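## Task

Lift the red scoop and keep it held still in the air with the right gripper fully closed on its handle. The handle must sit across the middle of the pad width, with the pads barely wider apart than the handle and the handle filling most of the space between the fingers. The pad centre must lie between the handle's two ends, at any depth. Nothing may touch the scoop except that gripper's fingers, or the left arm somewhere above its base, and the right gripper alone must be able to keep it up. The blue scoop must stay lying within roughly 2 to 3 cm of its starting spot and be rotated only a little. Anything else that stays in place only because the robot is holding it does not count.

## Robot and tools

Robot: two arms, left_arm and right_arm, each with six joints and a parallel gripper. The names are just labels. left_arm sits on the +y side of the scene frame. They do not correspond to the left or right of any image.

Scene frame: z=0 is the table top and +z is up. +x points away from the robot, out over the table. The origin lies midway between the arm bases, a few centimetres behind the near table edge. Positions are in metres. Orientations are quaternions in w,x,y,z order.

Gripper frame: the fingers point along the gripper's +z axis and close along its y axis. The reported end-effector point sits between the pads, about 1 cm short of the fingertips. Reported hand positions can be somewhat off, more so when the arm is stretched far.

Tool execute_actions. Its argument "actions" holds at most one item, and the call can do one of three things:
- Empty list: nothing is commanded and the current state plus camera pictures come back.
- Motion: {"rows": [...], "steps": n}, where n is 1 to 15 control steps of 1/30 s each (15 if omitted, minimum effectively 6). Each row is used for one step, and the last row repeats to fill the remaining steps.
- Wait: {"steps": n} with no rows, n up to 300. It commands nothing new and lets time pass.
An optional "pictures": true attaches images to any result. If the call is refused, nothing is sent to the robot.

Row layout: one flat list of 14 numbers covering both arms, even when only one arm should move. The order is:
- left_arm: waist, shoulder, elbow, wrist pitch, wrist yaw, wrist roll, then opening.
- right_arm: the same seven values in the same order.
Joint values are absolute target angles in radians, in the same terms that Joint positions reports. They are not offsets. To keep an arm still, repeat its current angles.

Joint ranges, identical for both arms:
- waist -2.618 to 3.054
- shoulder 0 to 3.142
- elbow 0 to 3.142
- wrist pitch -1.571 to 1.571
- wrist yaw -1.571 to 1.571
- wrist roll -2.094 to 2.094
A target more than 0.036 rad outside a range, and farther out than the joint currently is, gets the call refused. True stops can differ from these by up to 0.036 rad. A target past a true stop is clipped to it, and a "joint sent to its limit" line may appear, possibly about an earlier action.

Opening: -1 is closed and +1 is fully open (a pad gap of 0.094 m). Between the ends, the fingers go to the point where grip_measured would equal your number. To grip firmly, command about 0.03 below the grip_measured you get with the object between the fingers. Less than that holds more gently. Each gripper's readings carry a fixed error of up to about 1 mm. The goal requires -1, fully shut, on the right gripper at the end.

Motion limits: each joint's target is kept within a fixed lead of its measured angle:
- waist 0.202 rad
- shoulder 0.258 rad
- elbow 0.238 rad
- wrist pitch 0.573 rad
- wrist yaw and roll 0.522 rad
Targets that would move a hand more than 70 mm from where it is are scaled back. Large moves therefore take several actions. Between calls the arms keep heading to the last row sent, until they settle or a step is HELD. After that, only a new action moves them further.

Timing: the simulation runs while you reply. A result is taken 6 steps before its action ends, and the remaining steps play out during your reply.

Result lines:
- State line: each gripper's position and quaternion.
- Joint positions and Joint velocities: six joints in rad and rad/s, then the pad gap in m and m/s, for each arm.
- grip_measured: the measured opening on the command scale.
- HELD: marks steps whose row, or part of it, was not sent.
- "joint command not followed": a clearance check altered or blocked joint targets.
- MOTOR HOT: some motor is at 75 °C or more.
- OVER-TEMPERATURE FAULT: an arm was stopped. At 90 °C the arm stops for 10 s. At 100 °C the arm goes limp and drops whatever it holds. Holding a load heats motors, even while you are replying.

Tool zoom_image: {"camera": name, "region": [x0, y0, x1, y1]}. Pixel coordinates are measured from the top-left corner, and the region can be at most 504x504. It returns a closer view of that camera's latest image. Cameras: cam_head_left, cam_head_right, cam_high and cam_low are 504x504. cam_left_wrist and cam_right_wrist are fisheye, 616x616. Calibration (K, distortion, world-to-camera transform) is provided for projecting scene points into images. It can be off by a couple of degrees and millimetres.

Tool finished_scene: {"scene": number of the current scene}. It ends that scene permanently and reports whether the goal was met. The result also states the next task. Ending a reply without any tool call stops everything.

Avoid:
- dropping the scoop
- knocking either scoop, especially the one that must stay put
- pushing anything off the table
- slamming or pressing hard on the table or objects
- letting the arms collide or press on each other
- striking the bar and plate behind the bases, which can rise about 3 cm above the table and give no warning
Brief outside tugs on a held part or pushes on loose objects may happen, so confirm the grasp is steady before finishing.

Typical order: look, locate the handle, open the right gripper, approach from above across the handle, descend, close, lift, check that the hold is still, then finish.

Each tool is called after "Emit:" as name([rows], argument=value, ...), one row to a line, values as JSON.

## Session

Emit:
execute_actions(actions=[])

Scene clock: 0.00 s of 4200.00 s.
left_arm: end_effector_position=(+0.2545, -0.3055, +0.2893) grip_measured=+1.000 end_effector_quat_wxyz=(-0.096, -0.221, +0.791, -0.562) | right_arm: end_effector_position=(+0.3380, -0.4394, +0.2173) grip_measured=+1.000 end_effector_quat_wxyz=(+0.303, -0.008, +0.949, -0.083)
Joint positions: left_arm=[-1.123  2.32   2.382 -0.416  0.327 -1.868  0.094] | right_arm=[-0.411  1.362  1.292 -0.858 -0.119 -0.437  0.094]
Joint velocities: left_arm=[ 0.017 -0.012 -0.007 -0.051  0.007 -0.051  0.   ] | right_arm=[-0.017 -0.027 -0.002  0.007  0.022  0.022  0.   ]
camera_calibration (this result's frames):
cam_left_wrist: T_world_to_cam=[[0.458032, -0.283552, 0.842499, -0.445006], [-0.770529, 0.345966, 0.535343, 0.15296], [-0.443274, -0.894375, -0.0600218, -0.0184362], [0, 0, 0, 1]] pos_world=[0.313515, -0.19559, 0.291924]
cam_right_wrist: T_world_to_cam=[[-0.0473704, -0.988066, 0.146568, -0.449831], [-0.998656, 0.0499338, 0.0138577, 0.359087], [-0.021011, -0.145715, -0.989103, 0.283341], [0, 0, 0, 1]] pos_world=[0.343249, -0.421107, 0.341208]

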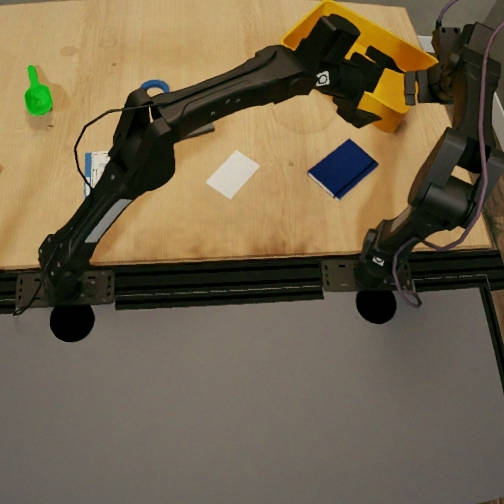

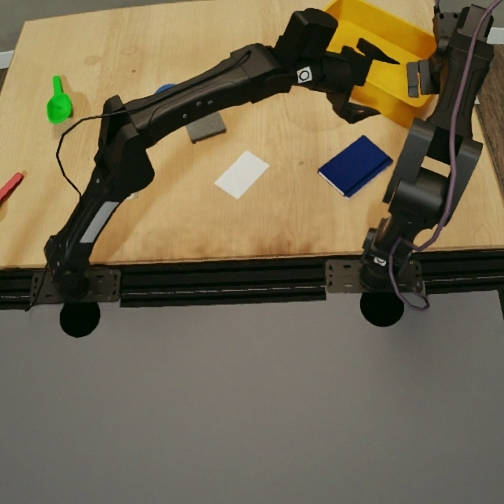

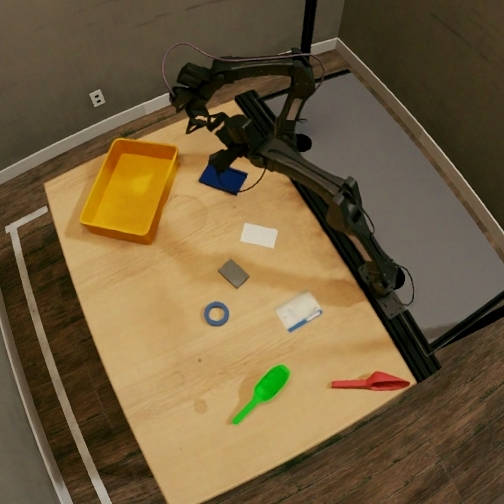

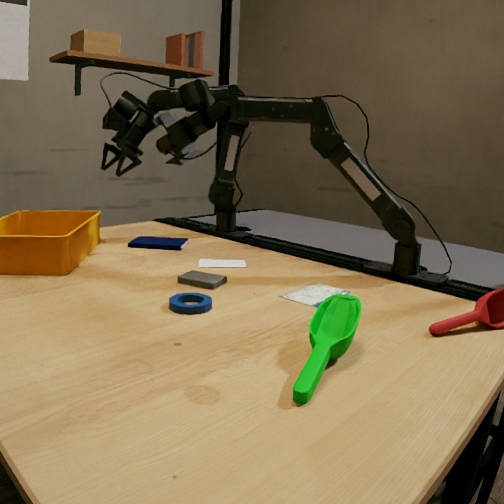

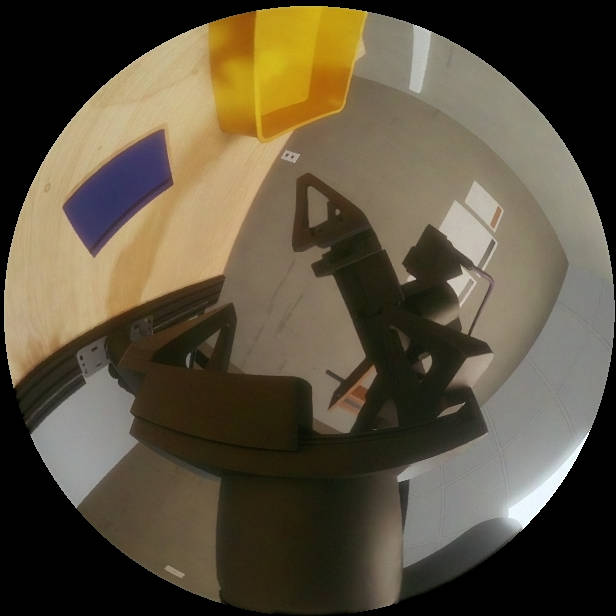

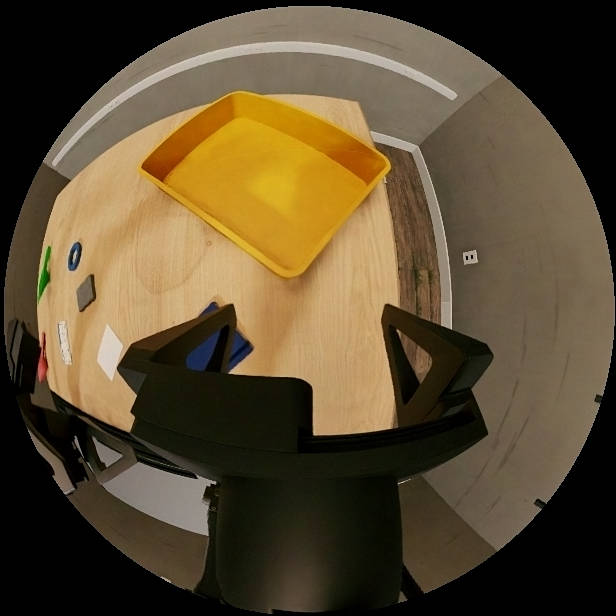

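Emit:
execute_actions([
  {"rows":[[0.68,1.79,1.6,-1.17,0,1.16,1,-0.411,1.362,1.292,-0.858,-0.119,-0.437,1]]},
])

Emit:
execute_actions([
  {"steps":25},
])

Emit:
execute_actions([
  {"rows":[[0.68,1.78,1.4,-1.17,0,1.16,1,-0.411,1.362,1.292,-0.858,-0.119,-0.437,1]]},
])

Emit:
execute_actions([
  {"steps":25},
], pictures=true)

Scene clock: 0.63 s of 4200.00 s.
left_arm: end_effector_position=(+0.3271, -0.1618, +0.2071) grip_measured=+1.000 end_effector_quat_wxyz=(+0.039, -0.245, +0.894, -0.373) | right_arm: end_effector_position=(+0.3380, -0.4394, +0.2173) grip_measured=+1.000 end_effector_quat_wxyz=(+0.303, -0.008, +0.949, -0.083)
Joint positions: left_arm=[-0.941  2.106  2.064 -0.749  0.179 -1.53   0.094] | right_arm=[-0.411  1.362  1.292 -0.858 -0.119 -0.437  0.094]
Joint velocities: left_arm=[ 0.838 -0.725 -1.126 -1.062 -0.403  1.194  0.   ] | right_arm=[ 0.007  0.012 -0.027 -0.022 -0.051  0.037  0.   ]
Steps of this call (steps 1 to 10: nothing new was sent; steps 11 to 19: the first 9 steps of this action). Readings (joint positions):
11: left_arm=[-1.118 2.307 2.362 -0.431 0.313 -1.835] | right_arm=[-0.411 1.362 1.292 -0.858 -0.119 -0.437]
12: left_arm=[-1.110 2.283 2.325 -0.471 0.294 -1.798] | right_arm=[-0.411 1.362 1.292 -0.858 -0.119 -0.437]
14: left_arm=[-1.077 2.232 2.251 -0.557 0.258 -1.723] | right_arm=[-0.411 1.362 1.292 -0.858 -0.119 -0.437]
18: left_arm=[-0.972 2.131 2.103 -0.715 0.193 -1.570] | right_arm=[-0.411 1.362 1.292 -0.858 -0.119 -0.437]
19: the state above

Scene clock: 1.47 s of 4200.00 s.
left_arm: end_effector_position=(+0.3792, +0.4499, +0.1306) grip_measured=+1.000 end_effector_quat_wxyz=(+0.096, -0.071, +0.992, +0.032) | right_arm: end_effector_position=(+0.3380, -0.4394, +0.2173) grip_measured=+1.000 end_effector_quat_wxyz=(+0.303, -0.008, +0.949, -0.083)
Joint positions: left_arm=[ 0.332  1.835  1.605 -1.12   0.018  0.195  0.094] | right_arm=[-0.411  1.362  1.292 -0.858 -0.119 -0.437  0.094]
Joint velocities: left_arm=[ 1.805 -0.022  0.002 -0.037  0.007  2.498  0.   ] | right_arm=[ 0.012 -0.017 -0.012 -0.066 -0.007 -0.022  0.   ]
Kept back: nothing.
Steps of this call (steps 1 to 6: the last 6 steps of your previous action; steps 7 to 25: the robot went on to your last target). Readings (joint positions):
1: left_arm=[-0.910 2.079 2.024 -0.781 0.166 -1.489] | right_arm=[-0.411 1.362 1.292 -0.858 -0.119 -0.437]
2: left_arm=[-0.877 2.051 1.984 -0.811 0.153 -1.447] | right_arm=[-0.411 1.362 1.292 -0.858 -0.119 -0.437]
4: left_arm=[-0.809 1.993 1.900 -0.865 0.130 -1.359] | right_arm=[-0.411 1.362 1.292 -0.858 -0.119 -0.437]
8: left_arm=[-0.657 1.895 1.736 -0.954 0.092 -1.158] | right_arm=[-0.411 1.362 1.292 -0.858 -0.119 -0.437]
25: the state above

Scene clock: 1.77 s of 4200.00 s.
left_arm: end_effector_position=(+0.2501, +0.5390, +0.0838) grip_measured=+1.000 end_effector_quat_wxyz=(-0.022, +0.103, +0.994, +0.012) | right_arm: end_effector_position=(+0.3380, -0.4394, +0.2173) grip_measured=+1.000 end_effector_quat_wxyz=(+0.303, -0.008, +0.949, -0.083)
Joint positions: left_arm=[ 0.706  1.81   1.39  -1.157 -0.017  0.923  0.094] | right_arm=[-0.411  1.362  1.292 -0.858 -0.119 -0.437  0.094]
Joint velocities: left_arm=[-0.125  0.007 -0.002 -0.242  0.051  1.546  0.   ] | right_arm=[-0.012 -0.002 -0.022 -0.051  0.022 -0.022  0.   ]
Steps of this call (steps 1 to 9: the first 9 steps of this action). Readings (joint positions):
1: left_arm=[0.394 1.828 1.582 -1.104 0.015 0.269] | right_arm=[-0.411 1.362 1.292 -0.858 -0.119 -0.437]
2: left_arm=[0.453 1.816 1.544 -1.096 0.012 0.341] | right_arm=[-0.411 1.362 1.292 -0.858 -0.119 -0.437]
4: left_arm=[0.571 1.807 1.469 -1.106 0.008 0.513] | right_arm=[-0.411 1.362 1.292 -0.858 -0.119 -0.437]
8: left_arm=[0.706 1.810 1.391 -1.149 -0.016 0.867] | right_arm=[-0.411 1.362 1.292 -0.858 -0.119 -0.437]
9: the state above

Scene clock: 2.60 s of 4200.00 s.
left_arm: end_effector_position=(+0.2557, +0.5322, +0.0839) grip_measured=+1.000 end_effector_quat_wxyz=(-0.021, +0.226, +0.974, +0.008) | right_arm: end_effector_position=(+0.3380, -0.4394, +0.2173) grip_measured=+1.000 end_effector_quat_wxyz=(+0.303, -0.008, +0.949, -0.083)
Joint positions: left_arm=[ 0.682  1.808  1.39  -1.158 -0.011  1.148  0.094] | right_arm=[-0.411  1.362  1.292 -0.858 -0.119 -0.437  0.094]
Joint velocities: left_arm=[-0.007 -0.007 -0.007  0.037 -0.007 -0.022  0.   ] | right_arm=[ 0.007 -0.012  0.017  0.022 -0.081 -0.022  0.   ]
Kept back: nothing.
Steps of this call (steps 1 to 6: the last 6 steps of your previous action; steps 7 to 25: the robot went on to your last target). Readings (joint positions):
1: left_arm=[0.700 1.809 1.390 -1.158 -0.016 0.969] | right_arm=[-0.411 1.362 1.292 -0.858 -0.119 -0.437]
2: left_arm=[0.694 1.808 1.390 -1.158 -0.016 1.005] | right_arm=[-0.411 1.362 1.292 -0.858 -0.119 -0.437]
4: left_arm=[0.684 1.808 1.390 -1.158 -0.013 1.058] | right_arm=[-0.411 1.362 1.292 -0.858 -0.119 -0.437]
8: left_arm=[0.682 1.808 1.390 -1.158 -0.011 1.112] | right_arm=[-0.411 1.362 1.292 -0.858 -0.119 -0.437]
25: the state above
camera_calibration (this result's frames):
cam_left_wrist: T_world_to_cam=[[-0.440726, -0.897433, -0.0193602, 0.593863], [-0.709748, 0.335188, 0.619602, -0.0428125], [-0.549562, 0.286816, -0.784677, 0.178408], [0, 0, 0, 1]] pos_world=[0.329391, 0.496132, 0.178017]
cam_right_wrist: T_world_to_cam=[[-0.0473704, -0.988066, 0.146568, -0.449831], [-0.998656, 0.0499338, 0.0138577, 0.359087], [-0.021011, -0.145715, -0.989103, 0.283341], [0, 0, 0, 1]] pos_world=[0.343249, -0.421107, 0.341208]

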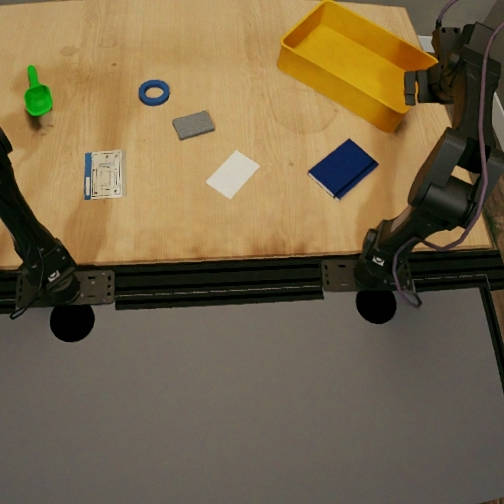

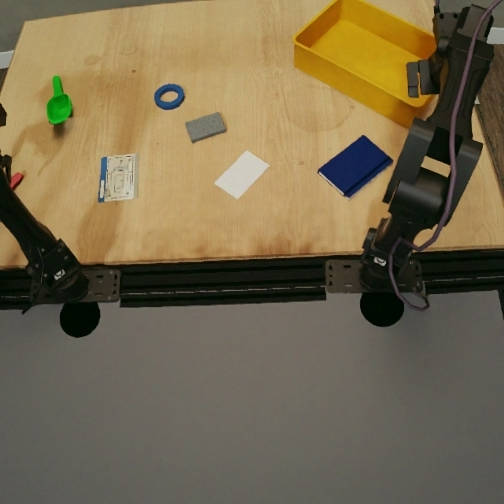

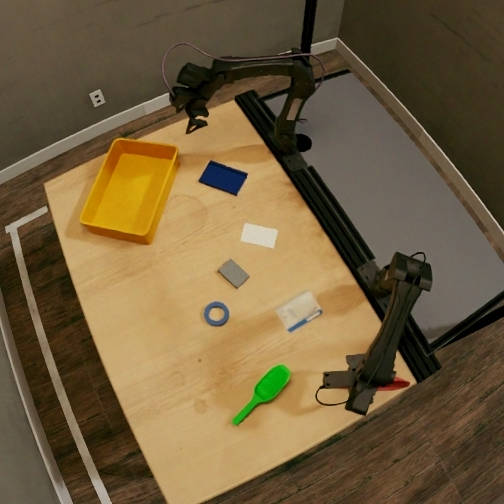

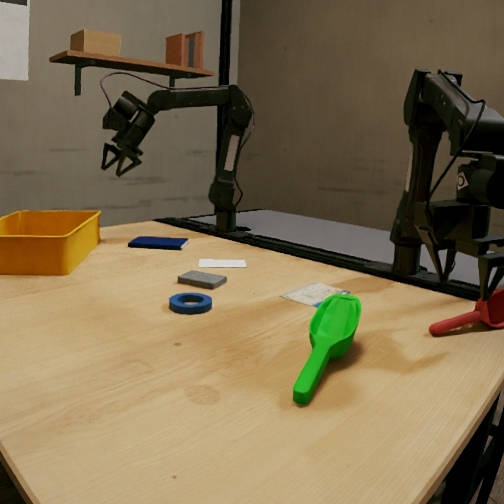

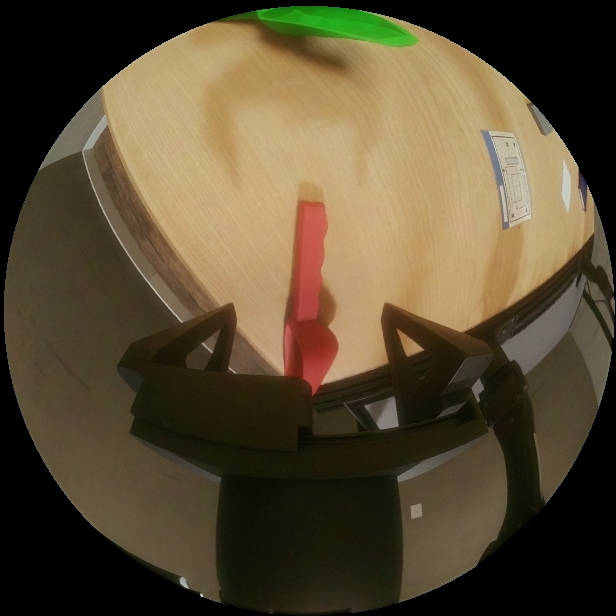

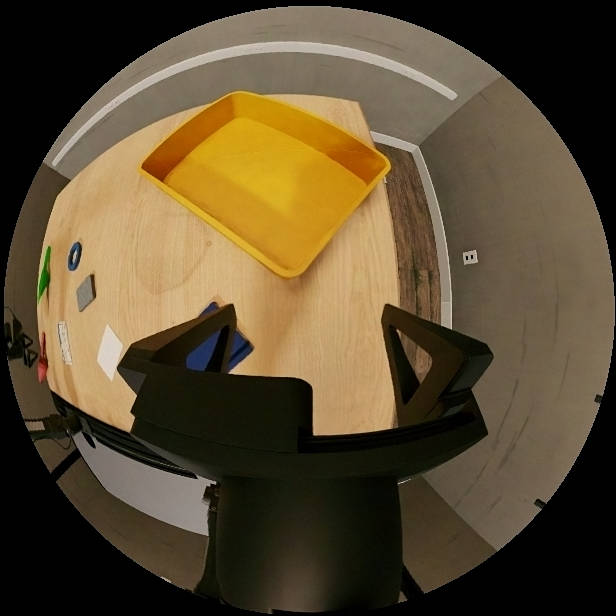

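Emit:
execute_actions([
  {"rows":[[0.68,1.845,1.237,-0.92,0,1.24,1,-0.411,1.362,1.292,-0.858,-0.119,-0.437,1]]},
])

Emit:
execute_actions([
  {"steps":18},
], pictures=true)

Scene clock: 3.07 s of 4200.00 s.
left_arm: end_effector_position=(+0.2463, +0.5267, +0.0253) grip_measured=+1.000 end_effector_quat_wxyz=(-0.033, +0.259, +0.965, -0.009) | right_arm: end_effector_position=(+0.3380, -0.4394, +0.2173) grip_measured=+1.000 end_effector_quat_wxyz=(+0.303, -0.008, +0.949, -0.083)
Joint positions: left_arm=[ 0.682  1.871  1.227 -0.972 -0.011  1.217  0.094] | right_arm=[-0.411  1.362  1.292 -0.858 -0.119 -0.437  0.094]
Joint velocities: left_arm=[-0.002  0.002  0.007  0.256  0.022  0.051  0.   ] | right_arm=[ 0.007  0.002 -0.022  0.007  0.007 -0.037  0.   ]
Steps of this call (steps 1 to 5: the robot went on to your last target; steps 6 to 14: the first 9 steps of this action). Readings (joint positions):
6: left_arm=[0.682 1.806 1.366 -1.121 -0.011 1.161] | right_arm=[-0.411 1.362 1.292 -0.858 -0.119 -0.437]
7: left_arm=[0.682 1.805 1.331 -1.072 -0.011 1.175] | right_arm=[-0.411 1.362 1.292 -0.858 -0.119 -0.437]
9: left_arm=[0.682 1.829 1.270 -1.019 -0.011 1.194] | right_arm=[-0.411 1.362 1.292 -0.858 -0.119 -0.437]
13: left_arm=[0.682 1.871 1.227 -0.979 -0.011 1.215] | right_arm=[-0.411 1.362 1.292 -0.858 -0.119 -0.437]
14: the state above

Scene clock: 3.67 s of 4200.00 s.
left_arm: end_effector_position=(+0.2540, +0.5331, +0.0257) grip_measured=+1.000 end_effector_quat_wxyz=(-0.021, +0.264, +0.964, +0.008) | right_arm: end_effector_position=(+0.3380, -0.4394, +0.2173) grip_measured=+1.000 end_effector_quat_wxyz=(+0.303, -0.008, +0.949, -0.083)
Joint positions: left_arm=[ 0.682  1.869  1.227 -0.933 -0.011  1.229  0.094] | right_arm=[-0.411  1.362  1.292 -0.858 -0.119 -0.437  0.094]
Joint velocities: left_arm=[ 0.007  0.012 -0.017 -0.007  0.037  0.022  0.   ] | right_arm=[ 0.007  0.002  0.007  0.022 -0.022 -0.022  0.   ]
Kept back: nothing.
Steps of this call (steps 1 to 6: the last 6 steps of your previous action; steps 7 to 18: the robot went on to your last target). Readings (joint positions):
1: left_arm=[0.682 1.870 1.227 -0.964 -0.011 1.220] | right_arm=[-0.411 1.362 1.292 -0.858 -0.119 -0.437]
2: left_arm=[0.682 1.869 1.227 -0.956 -0.011 1.222] | right_arm=[-0.411 1.362 1.292 -0.858 -0.119 -0.437]
4: left_arm=[0.682 1.869 1.227 -0.946 -0.011 1.224] | right_arm=[-0.411 1.362 1.292 -0.858 -0.119 -0.437]
8: left_arm=[0.682 1.869 1.227 -0.937 -0.011 1.227] | right_arm=[-0.411 1.362 1.292 -0.858 -0.119 -0.437]
18: the state above
camera_calibration (this result's frames):
cam_left_wrist: T_world_to_cam=[[-0.51111, -0.859347, -0.0170248, 0.590302], [-0.680222, 0.392306, 0.619188, -0.0462208], [-0.525418, 0.328054, -0.785058, 0.103401], [0, 0, 0, 1]] pos_world=[0.324597, 0.491486, 0.119845]
cam_right_wrist: T_world_to_cam=[[-0.0473704, -0.988066, 0.146568, -0.449831], [-0.998656, 0.0499338, 0.0138577, 0.359087], [-0.021011, -0.145715, -0.989103, 0.283341], [0, 0, 0, 1]] pos_world=[0.343249, -0.421107, 0.341208]

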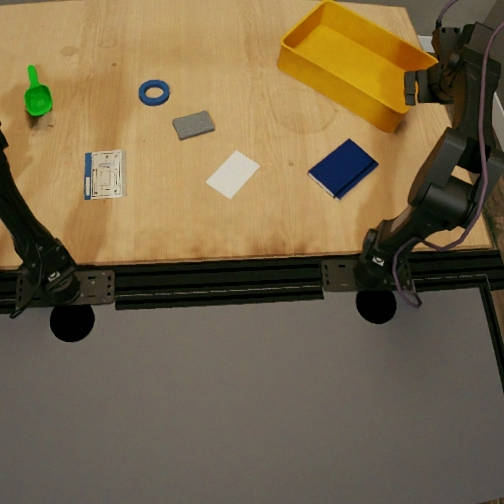

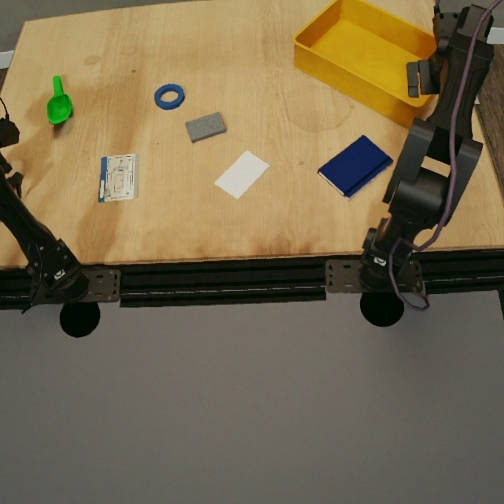

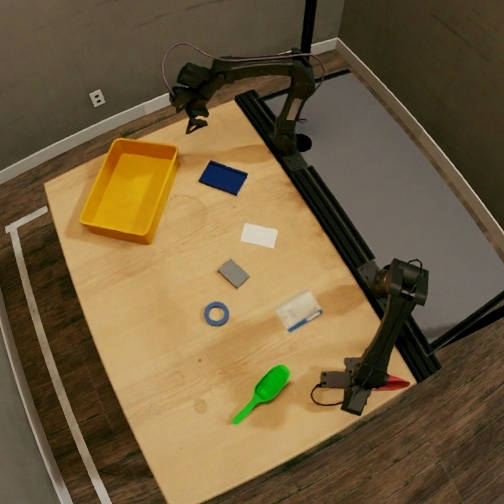

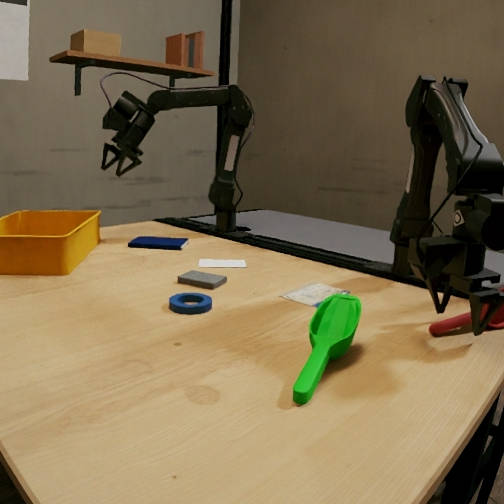

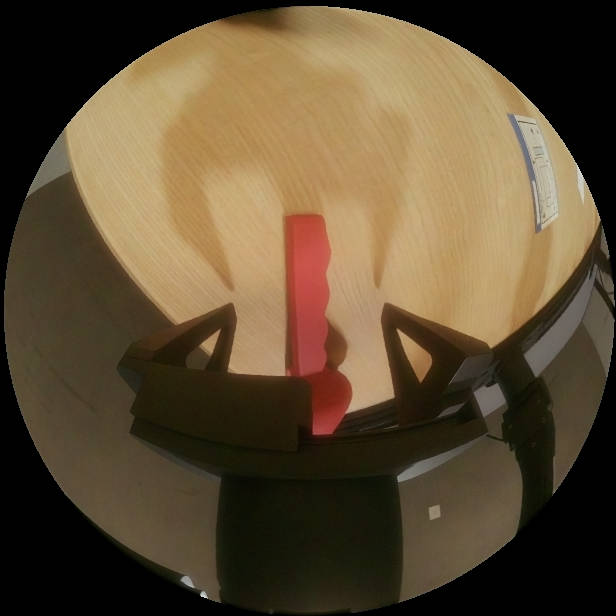

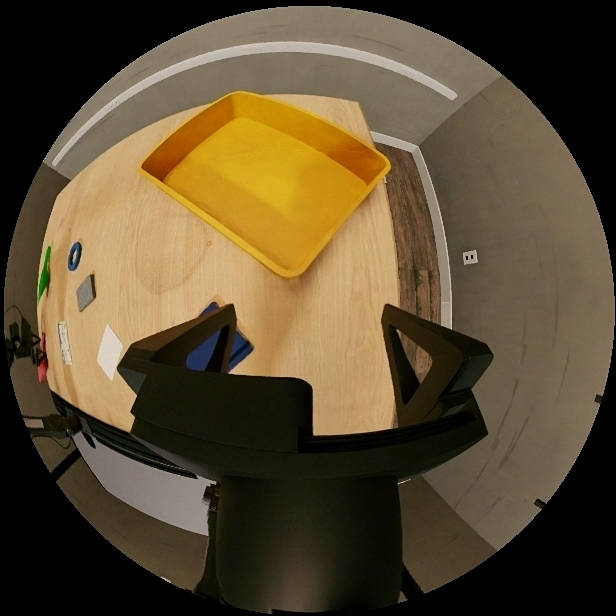

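Emit:
execute_actions([
  {"rows":[[0.68,1.845,1.237,-0.92,0,1.24,-1,-0.411,1.362,1.292,-0.858,-0.119,-0.437,1]]},
])

Emit:
execute_actions([
  {"rows":[[0.68,1.76,1.5,-1.28,0,1.24,-1,-0.411,1.7,1.6,-1.3,0,-0.45,1]],"steps":12},
])

Emit:
execute_actions([
  {"rows":[[-1.1,1.76,1.5,-1.28,0,0.47,-1,-0.411,1.7,1.6,-1.3,0,-0.45,1]]},
])

Emit:
execute_actions([
  {"steps":30},
])

Emit:
execute_actions([
  {"rows":[[-1.1,1.80,1.36,-1.08,0,0.47,-1,-0.411,1.7,1.6,-1.3,0,-0.45,1],[-1.1,1.80,1.36,-1.08,0,0.47,-1,-0.411,1.7,1.6,-1.3,0,-0.45,1],[-1.1,1.80,1.36,-1.08,0,0.47,-1,-0.411,1.7,1.6,-1.3,0,-0.45,1],[-1.1,1.80,1.36,-1.08,0,0.47,-1,-0.411,1.7,1.6,-1.3,0,-0.45,1],[-1.1,1.80,1.36,-1.08,0,0.47,-1,-0.411,1.7,1.6,-1.3,0,-0.45,1],[-1.1,1.80,1.36,-1.0,0,0.47,-1,-0.411,1.7,1.6,-1.3,0,-0.45,1],[-1.1,1.84,1.25,-0.93,0,0.47,-1,-0.411,1.7,1.6,-1.3,0,-0.45,1]]},
])

Emit:
execute_actions([
  {"steps":18},
], pictures=true)

Scene clock: 4.43 s of 4200.00 s.
left_arm: end_effector_position=(+0.2548, +0.5334, +0.0257) grip_measured=-0.597 end_effector_quat_wxyz=(-0.020, +0.266, +0.964, +0.008) | right_arm: end_effector_position=(+0.3380, -0.4394, +0.2173) grip_measured=+1.000 end_effector_quat_wxyz=(+0.303, -0.008, +0.949, -0.083)
Joint positions: left_arm=[ 0.682  1.869  1.227 -0.929 -0.009  1.233  0.019] | right_arm=[-0.411  1.362  1.292 -0.858 -0.119 -0.437  0.094]
Joint velocities: left_arm=[-0.002 -0.012 -0.002 -0.022 -0.051 -0.007  0.001] | right_arm=[-0.012 -0.017  0.002 -0.051 -0.007  0.007  0.   ]
Steps of this call (steps 1 to 14: the robot went on to your last target; steps 15 to 23: the first 9 steps of this action). Readings (joint positions):
15: left_arm=[0.682 1.869 1.227 -0.932 -0.011 1.229] | right_arm=[-0.411 1.362 1.292 -0.858 -0.119 -0.437]
16: left_arm=[0.682 1.869 1.227 -0.932 -0.011 1.229] | right_arm=[-0.411 1.362 1.292 -0.858 -0.119 -0.437]
18: left_arm=[0.682 1.869 1.227 -0.932 -0.011 1.229] | right_arm=[-0.411 1.362 1.292 -0.858 -0.119 -0.437]
22: left_arm=[0.682 1.869 1.227 -0.930 -0.011 1.233] | right_arm=[-0.411 1.362 1.292 -0.858 -0.119 -0.437]
23: the state above

Scene clock: 4.83 s of 4200.00 s.
left_arm: end_effector_position=(+0.2731, +0.5450, +0.1017) grip_measured=-0.597 end_effector_quat_wxyz=(+0.002, +0.267, +0.963, +0.038) | right_arm: end_effector_position=(+0.3478, -0.4599, +0.1729) grip_measured=+1.000 end_effector_quat_wxyz=(+0.148, +0.007, +0.988, -0.049)
Joint positions: left_arm=[ 0.682  1.805  1.456 -1.147 -0.008  1.233  0.019] | right_arm=[-0.411  1.691  1.579 -1.136 -0.04  -0.44   0.094]
Joint velocities: left_arm=[-0.012 -0.657  0.774 -0.388  0.037  0.007 -0.001] | right_arm=[-0.012  0.911  0.012 -0.652  0.242  0.066  0.   ]
Steps of this call (steps 1 to 6: the last 6 steps of your previous action; steps 7 to 12: the first 6 steps of this action). Readings (joint positions):
7: left_arm=[0.682 1.869 1.251 -0.969 -0.008 1.233] | right_arm=[-0.411 1.399 1.343 -0.941 -0.104 -0.439]
8: left_arm=[0.682 1.869 1.290 -1.028 -0.008 1.233] | right_arm=[-0.411 1.467 1.431 -1.037 -0.085 -0.440]
10: left_arm=[0.682 1.845 1.383 -1.107 -0.008 1.233] | right_arm=[-0.411 1.606 1.555 -1.104 -0.058 -0.440]
12: the state above

Scene clock: 5.33 s of 4200.00 s.
left_arm: end_effector_position=(+0.3404, +0.3629, +0.1138) grip_measured=-0.597 end_effector_quat_wxyz=(+0.003, +0.239, +0.971, +0.021) | right_arm: end_effector_position=(+0.3147, -0.4494, +0.1520) grip_measured=+1.000 end_effector_quat_wxyz=(+0.058, +0.009, +0.998, -0.022)
Joint positions: left_arm=[ 0.108  1.779  1.495 -1.241 -0.014  0.603  0.019] | right_arm=[-0.411  1.728  1.579 -1.284 -0.009 -0.441  0.094]
Joint velocities: left_arm=[-2.127 -0.022  0.002 -0.037 -0.095 -0.872 -0.001] | right_arm=[ 0.002 -0.007 -0.007  0.066 -0.051 -0.066  0.   ]
Steps of this call (steps 1 to 6: the last 6 steps of your previous action; steps 7 to 15: the first 9 steps of this action). Readings (joint positions):
7: left_arm=[0.660 1.760 1.495 -1.234 -0.019 1.152] | right_arm=[-0.411 1.734 1.579 -1.261 -0.014 -0.441]
8: left_arm=[0.617 1.764 1.495 -1.240 -0.029 1.051] | right_arm=[-0.411 1.731 1.579 -1.267 -0.013 -0.441]
10: left_arm=[0.485 1.771 1.495 -1.241 -0.027 0.859] | right_arm=[-0.411 1.728 1.579 -1.276 -0.011 -0.441]
14: left_arm=[0.184 1.779 1.495 -1.241 -0.017 0.633] | right_arm=[-0.411 1.728 1.579 -1.283 -0.010 -0.441]
15: the state above

Scene clock: 6.33 s of 4200.00 s.
left_arm: end_effector_position=(+0.1596, +0.0230, +0.1118) grip_measured=-0.597 end_effector_quat_wxyz=(-0.003, +0.708, +0.707, -0.010) | right_arm: end_effector_position=(+0.3139, -0.4492, +0.1519) grip_measured=+1.000 end_effector_quat_wxyz=(+0.057, +0.009, +0.998, -0.022)
Joint positions: left_arm=[-1.103  1.779  1.495 -1.257  0.005  0.481  0.019] | right_arm=[-0.411  1.728  1.579 -1.287 -0.009 -0.441  0.094]
Joint velocities: left_arm=[-0.012 -0.007  0.002 -0.125 -0.007 -0.007 -0.001] | right_arm=[-0.012 -0.002  0.002 -0.007 -0.007  0.007  0.   ]
Kept back: nothing.
Steps of this call (steps 1 to 6: the last 6 steps of your previous action; steps 7 to 30: the robot went on to your last target). Readings (joint positions):
1: left_arm=[0.032 1.779 1.495 -1.241 -0.012 0.578] | right_arm=[-0.411 1.728 1.579 -1.285 -0.009 -0.441]
2: left_arm=[-0.045 1.779 1.495 -1.241 -0.011 0.558] | right_arm=[-0.411 1.728 1.579 -1.285 -0.009 -0.441]
4: left_arm=[-0.197 1.779 1.495 -1.241 -0.008 0.530] | right_arm=[-0.411 1.728 1.579 -1.286 -0.009 -0.441]
8: left_arm=[-0.501 1.779 1.495 -1.241 -0.004 0.501] | right_arm=[-0.411 1.728 1.579 -1.287 -0.009 -0.441]
30: the state above

Scene clock: 6.63 s of 4200.00 s.
left_arm: end_effector_position=(+0.1548, +0.0303, +0.0425) grip_measured=-0.597 end_effector_quat_wxyz=(-0.020, +0.707, +0.706, -0.004) | right_arm: end_effector_position=(+0.3138, -0.4491, +0.1519) grip_measured=+1.000 end_effector_quat_wxyz=(+0.057, +0.009, +0.998, -0.022)
Joint positions: left_arm=[-1.103  1.834  1.283 -1.026  0.005  0.481  0.019] | right_arm=[-0.411  1.728  1.579 -1.287 -0.009 -0.441  0.094]
Joint velocities: left_arm=[-0.002  0.295 -0.613  0.579 -0.066  0.037  0.   ] | right_arm=[-0.012 -0.002 -0.027  0.022  0.037  0.007  0.   ]
Steps of this call (steps 1 to 9: the first 9 steps of this action). Readings (joint positions):
1: left_arm=[-1.103 1.777 1.473 -1.229 0.005 0.481] | right_arm=[-0.411 1.728 1.579 -1.287 -0.009 -0.441]
2: left_arm=[-1.103 1.774 1.442 -1.192 0.005 0.481] | right_arm=[-0.411 1.728 1.579 -1.287 -0.009 -0.441]
4: left_arm=[-1.103 1.792 1.388 -1.153 0.005 0.481] | right_arm=[-0.411 1.728 1.579 -1.287 -0.009 -0.441]
8: left_arm=[-1.103 1.826 1.306 -1.051 0.005 0.481] | right_arm=[-0.411 1.728 1.579 -1.287 -0.009 -0.441]
9: the state above

Scene clock: 7.23 s of 4200.00 s.
left_arm: end_effector_position=(+0.1557, +0.0292, +0.0242) grip_measured=-0.597 end_effector_quat_wxyz=(-0.018, +0.707, +0.707, -0.003) | right_arm: end_effector_position=(+0.3138, -0.4491, +0.1519) grip_measured=+1.000 end_effector_quat_wxyz=(+0.057, +0.009, +0.998, -0.022)
Joint positions: left_arm=[-1.103  1.863  1.244 -0.956  0.001  0.479  0.019] | right_arm=[-0.411  1.728  1.579 -1.287 -0.009 -0.441  0.094]
Joint velocities: left_arm=[-0.017 -0.002 -0.007 -0.051  0.037  0.037  0.001] | right_arm=[ 0.017 -0.022  0.002 -0.022  0.081 -0.037  0.   ]
Kept back: nothing.
Steps of this call (steps 1 to 6: the last 6 steps of your previous action; steps 7 to 18: the robot went on to your last target). Readings (joint positions):
1: left_arm=[-1.103 1.843 1.266 -1.010 0.005 0.481] | right_arm=[-0.411 1.728 1.579 -1.287 -0.009 -0.441]
2: left_arm=[-1.103 1.852 1.254 -0.999 0.005 0.481] | right_arm=[-0.411 1.728 1.579 -1.287 -0.009 -0.441]
4: left_arm=[-1.103 1.862 1.244 -0.983 0.005 0.480] | right_arm=[-0.411 1.728 1.579 -1.287 -0.009 -0.441]
8: left_arm=[-1.103 1.863 1.244 -0.959 0.004 0.480] | right_arm=[-0.411 1.728 1.579 -1.287 -0.009 -0.441]
18: the state above
camera_calibration (this result's frames):
cam_left_wrist: T_world_to_cam=[[-0.999871, -0.000384517, 0.0160602, 0.157277], [0.00935489, 0.798787, 0.601541, -0.0332595], [-0.01306, 0.601613, -0.798681, 0.128464], [0, 0, 0, 1]] pos_world=[0.159245, -0.0506576, 0.120082]
cam_right_wrist: T_world_to_cam=[[-0.0379905, -0.998673, 0.0347822, -0.441757], [-0.865253, 0.0502878, 0.498806, 0.221021], [-0.499893, -0.0111455, -0.866015, 0.408704], [0, 0, 0, 1]] pos_world=[0.378765, -0.44773, 0.259062]

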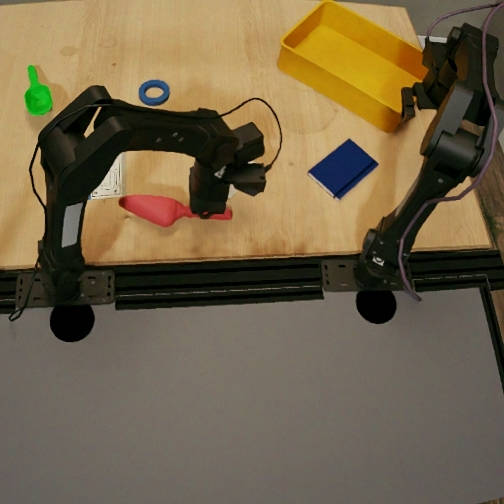

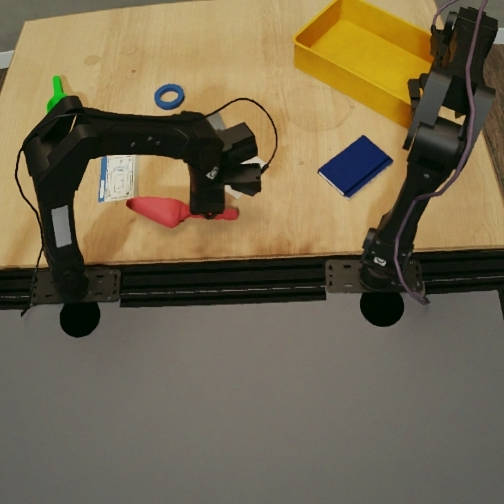

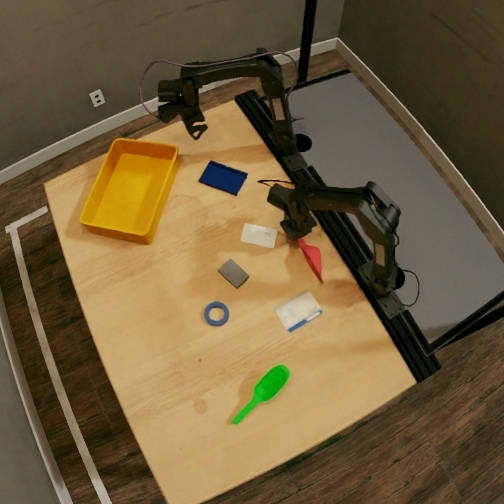

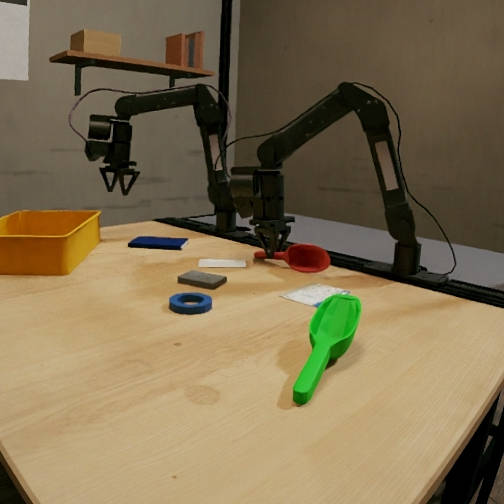

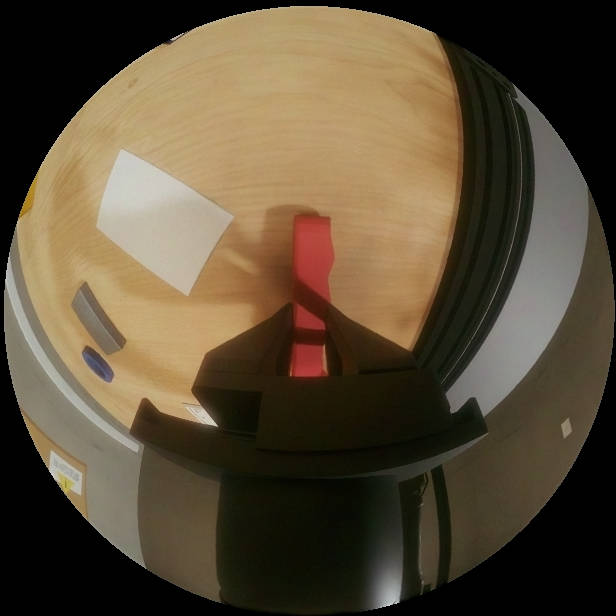

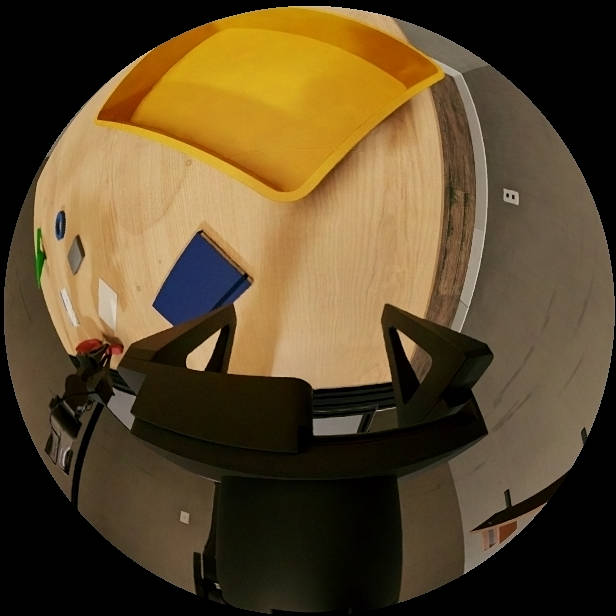

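Emit:
execute_actions([
  {"rows":[[-1.1,1.84,1.25,-0.93,0,0.47,1,-0.411,1.7,1.6,-1.3,0,-0.5,1]],"steps":12},
])

Emit:
execute_actions([
  {"rows":[[-1.1,1.74,1.55,-1.3,0,0.47,1,0.2,1.7,1.6,-1.3,0,-0.5,1]],"steps":12},
])

Emit:
execute_actions([
  {"rows":[[0.1,1.74,1.55,-1.3,0,0.47,1,0.2,1.7,1.6,-1.3,0,-0.5,1]],"steps":12},
])

Emit:
execute_actions([
  {"rows":[[0.1,1.74,1.55,-1.3,0,0.47,1,1.127,1.94,1.62,-1.2,0,-0.51,1]]},
])

Emit:
execute_actions([
  {"steps":25},
], pictures=true)

Scene clock: 7.80 s of 4200.00 s.
left_arm: end_effector_position=(+0.1568, +0.0272, +0.0241) grip_measured=+0.967 end_effector_quat_wxyz=(-0.014, +0.707, +0.707, -0.004) | right_arm: end_effector_position=(+0.3138, -0.4492, +0.1519) grip_measured=+1.000 end_effector_quat_wxyz=(+0.056, -0.009, +0.998, -0.023)
Joint positions: left_arm=[-1.103  1.863  1.244 -0.946  0.001  0.478  0.092] | right_arm=[-0.411  1.728  1.579 -1.287 -0.008 -0.478  0.094]
Joint velocities: left_arm=[-0.012 -0.002 -0.017 -0.022  0.051  0.051  0.105] | right_arm=[ 0.002  0.007 -0.007  0.066 -0.066 -0.11   0.   ]
Steps of this call (steps 1 to 11: the robot went on to your last target; steps 12 to 17: the first 6 steps of this action). Readings (joint positions):
12: left_arm=[-1.103 1.863 1.244 -0.955 0.001 0.478] | right_arm=[-0.411 1.728 1.579 -1.287 -0.009 -0.449]
13: left_arm=[-1.103 1.863 1.244 -0.952 0.001 0.478] | right_arm=[-0.411 1.728 1.579 -1.287 -0.009 -0.458]
15: left_arm=[-1.103 1.863 1.244 -0.949 0.001 0.478] | right_arm=[-0.411 1.728 1.579 -1.287 -0.008 -0.470]
17: the state above

Scene clock: 8.20 s of 4200.00 s.
left_arm: end_effector_position=(+0.1697, +0.0049, +0.1036) grip_measured=+1.000 end_effector_quat_wxyz=(+0.028, +0.706, +0.707, -0.017) | right_arm: end_effector_position=(+0.3462, -0.3408, +0.1523) grip_measured=+1.000 end_effector_quat_wxyz=(+0.057, -0.183, +0.981, -0.024)
Joint positions: left_arm=[-1.103  1.8    1.487 -1.163  0.001  0.478  0.094] | right_arm=[-0.069  1.728  1.579 -1.287  0.017 -0.489  0.094]
Joint velocities: left_arm=[ 0.017 -0.672  1.023 -0.447 -0.081  0.007  0.   ] | right_arm=[ 2.098 -0.002  0.007  0.037 -0.081 -0.11   0.   ]
Steps of this call (steps 1 to 6: the last 6 steps of your previous action; steps 7 to 12: the first 6 steps of this action). Readings (joint positions):
7: left_arm=[-1.103 1.861 1.267 -0.983 0.001 0.478] | right_arm=[-0.390 1.728 1.579 -1.287 0.006 -0.488]
8: left_arm=[-1.103 1.860 1.304 -1.040 0.001 0.478] | right_arm=[-0.347 1.728 1.579 -1.287 0.017 -0.488]
10: left_arm=[-1.103 1.838 1.398 -1.116 0.001 0.478] | right_arm=[-0.217 1.728 1.579 -1.287 0.019 -0.488]
12: the state above

Scene clock: 8.60 s of 4200.00 s.
left_arm: end_effector_position=(+0.2586, +0.0821, +0.1313) grip_measured=+1.000 end_effector_quat_wxyz=(+0.033, +0.575, +0.817, -0.014) | right_arm: end_effector_position=(+0.3444, -0.2436, +0.1530) grip_measured=+1.000 end_effector_quat_wxyz=(+0.063, -0.317, +0.946, -0.003)
Joint positions: left_arm=[-0.76   1.757  1.547 -1.259  0.015  0.478  0.094] | right_arm=[ 0.201  1.728  1.579 -1.287 -0.006 -0.495  0.094]
Joint velocities: left_arm=[ 2.098  0.09   0.007 -0.037 -0.125  0.022  0.   ] | right_arm=[-0.066  0.002  0.017 -0.066 -0.007  0.037  0.   ]
Steps of this call (steps 1 to 6: the last 6 steps of your previous action; steps 7 to 12: the first 6 steps of this action). Readings (joint positions):
7: left_arm=[-1.081 1.736 1.547 -1.250 0.013 0.478] | right_arm=[0.237 1.728 1.579 -1.286 -0.011 -0.495]
8: left_arm=[-1.039 1.740 1.547 -1.257 0.020 0.478] | right_arm=[0.229 1.728 1.579 -1.287 -0.011 -0.495]
10: left_arm=[-0.907 1.750 1.547 -1.259 0.019 0.478] | right_arm=[0.211 1.728 1.579 -1.287 -0.009 -0.495]
12: the state above

Scene clock: 9.10 s of 4200.00 s.
left_arm: end_effector_position=(+0.3453, +0.3719, +0.1333) grip_measured=+1.000 end_effector_quat_wxyz=(+0.023, +0.166, +0.985, +0.030) | right_arm: end_effector_position=(+0.3143, -0.0952, +0.0763) grip_measured=+1.000 end_effector_quat_wxyz=(-0.009, -0.513, +0.859, -0.002)
Joint positions: left_arm=[ 0.13   1.761  1.547 -1.271 -0.02   0.476  0.094] | right_arm=[ 0.629  1.981  1.604 -1.206  0.016 -0.497  0.094]
Joint velocities: left_arm=[-0.232 -0.002 -0.002 -0.125  0.007 -0.037  0.   ] | right_arm=[ 1.834  0.295  0.002  0.125 -0.007  0.037  0.   ]
Steps of this call (steps 1 to 6: the last 6 steps of your previous action; steps 7 to 15: the first 9 steps of this action). Readings (joint positions):
7: left_arm=[-0.234 1.761 1.547 -1.259 0.004 0.478] | right_arm=[0.215 1.743 1.584 -1.289 0.004 -0.495]
8: left_arm=[-0.159 1.761 1.547 -1.259 0.003 0.478] | right_arm=[0.243 1.768 1.595 -1.284 0.011 -0.495]
10: left_arm=[-0.011 1.761 1.547 -1.259 0.001 0.478] | right_arm=[0.332 1.840 1.604 -1.254 0.014 -0.496]
14: left_arm=[0.133 1.761 1.547 -1.267 -0.021 0.476] | right_arm=[0.565 1.967 1.604 -1.212 0.016 -0.497]
15: the state above

Scene clock: 9.93 s of 4200.00 s.
left_arm: end_effector_position=(+0.3437, +0.3602, +0.1328) grip_measured=+1.000 end_effector_quat_wxyz=(+0.019, +0.180, +0.983, +0.023) | right_arm: end_effector_position=(+0.1807, +0.0337, +0.0822) grip_measured=+1.000 end_effector_quat_wxyz=(-0.005, +0.709, -0.705, -0.010)
Joint positions: left_arm=[ 0.103  1.761  1.547 -1.284 -0.01   0.476  0.094] | right_arm=[ 1.122  1.971  1.604 -1.19  -0.003 -0.505  0.094]
Joint velocities: left_arm=[ 0.007 -0.002  0.007  0.007  0.037  0.007  0.   ] | right_arm=[-0.017  0.002  0.012 -0.022 -0.007 -0.022  0.   ]
Kept back: nothing.
Steps of this call (steps 1 to 6: the last 6 steps of your previous action; steps 7 to 25: the robot went on to your last target). Readings (joint positions):
1: left_arm=[0.123 1.761 1.547 -1.274 -0.019 0.476] | right_arm=[0.694 1.987 1.604 -1.202 0.016 -0.497]
2: left_arm=[0.116 1.761 1.547 -1.276 -0.017 0.476] | right_arm=[0.760 1.987 1.604 -1.198 0.015 -0.497]
4: left_arm=[0.105 1.761 1.547 -1.279 -0.013 0.476] | right_arm=[0.893 1.984 1.604 -1.193 0.014 -0.498]
8: left_arm=[0.103 1.761 1.547 -1.282 -0.010 0.476] | right_arm=[1.130 1.981 1.604 -1.190 0.002 -0.502]
25: the state above
camera_calibration (this result's frames):
cam_left_wrist: T_world_to_cam=[[-0.353524, -0.933162, -0.0650435, 0.468202], [-0.787772, 0.259505, 0.558634, 0.109146], [-0.504417, 0.24873, -0.82686, 0.318264], [0, 0, 0, 1]] pos_world=[0.41204, 0.329422, 0.232641]
cam_right_wrist: T_world_to_cam=[[0.999845, -0.011784, -0.0130465, -0.179077], [-0.00207071, -0.815873, 0.578228, -0.0169963], [-0.0174582, -0.578112, -0.815771, 0.214998], [0, 0, 0, 1]] pos_world=[0.182768, 0.108316, 0.182881]

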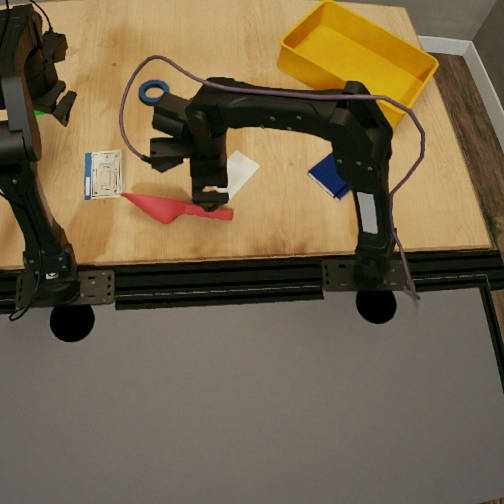

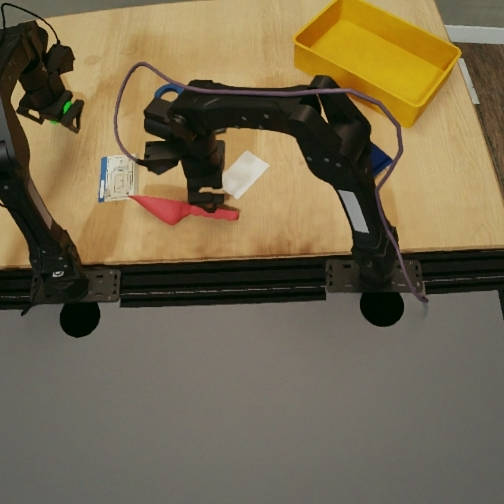

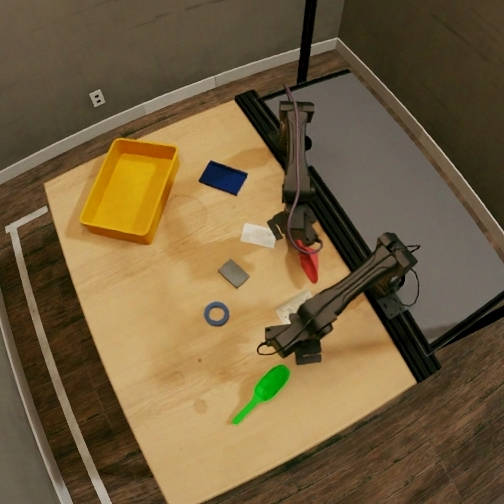

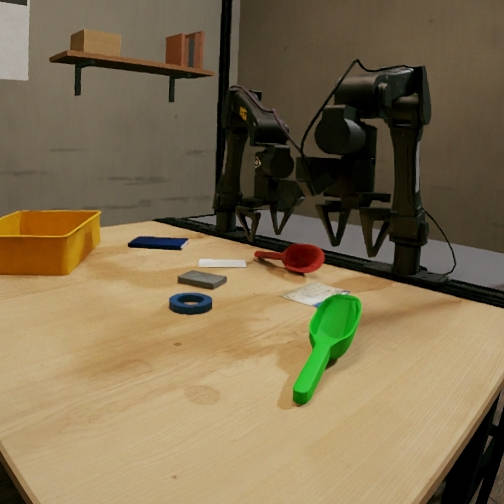

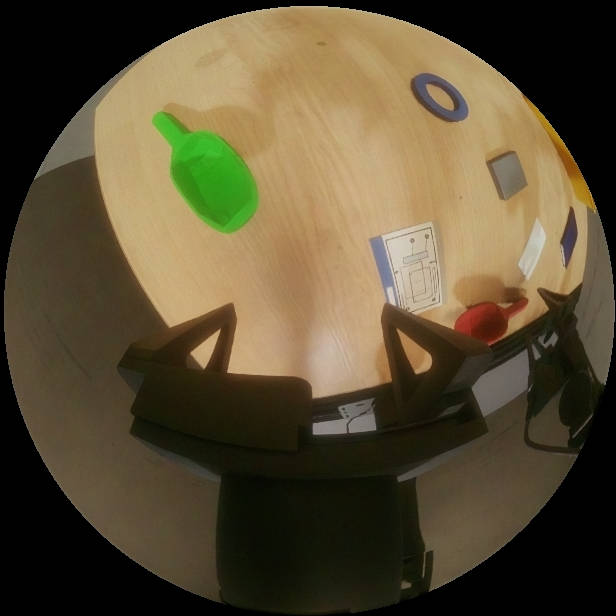

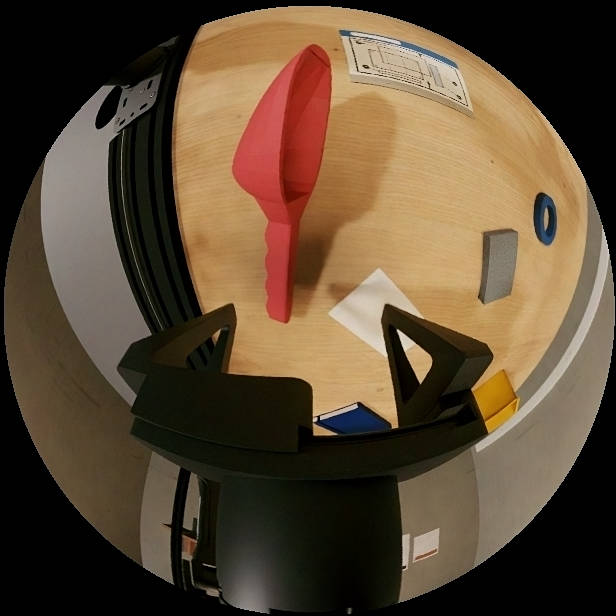

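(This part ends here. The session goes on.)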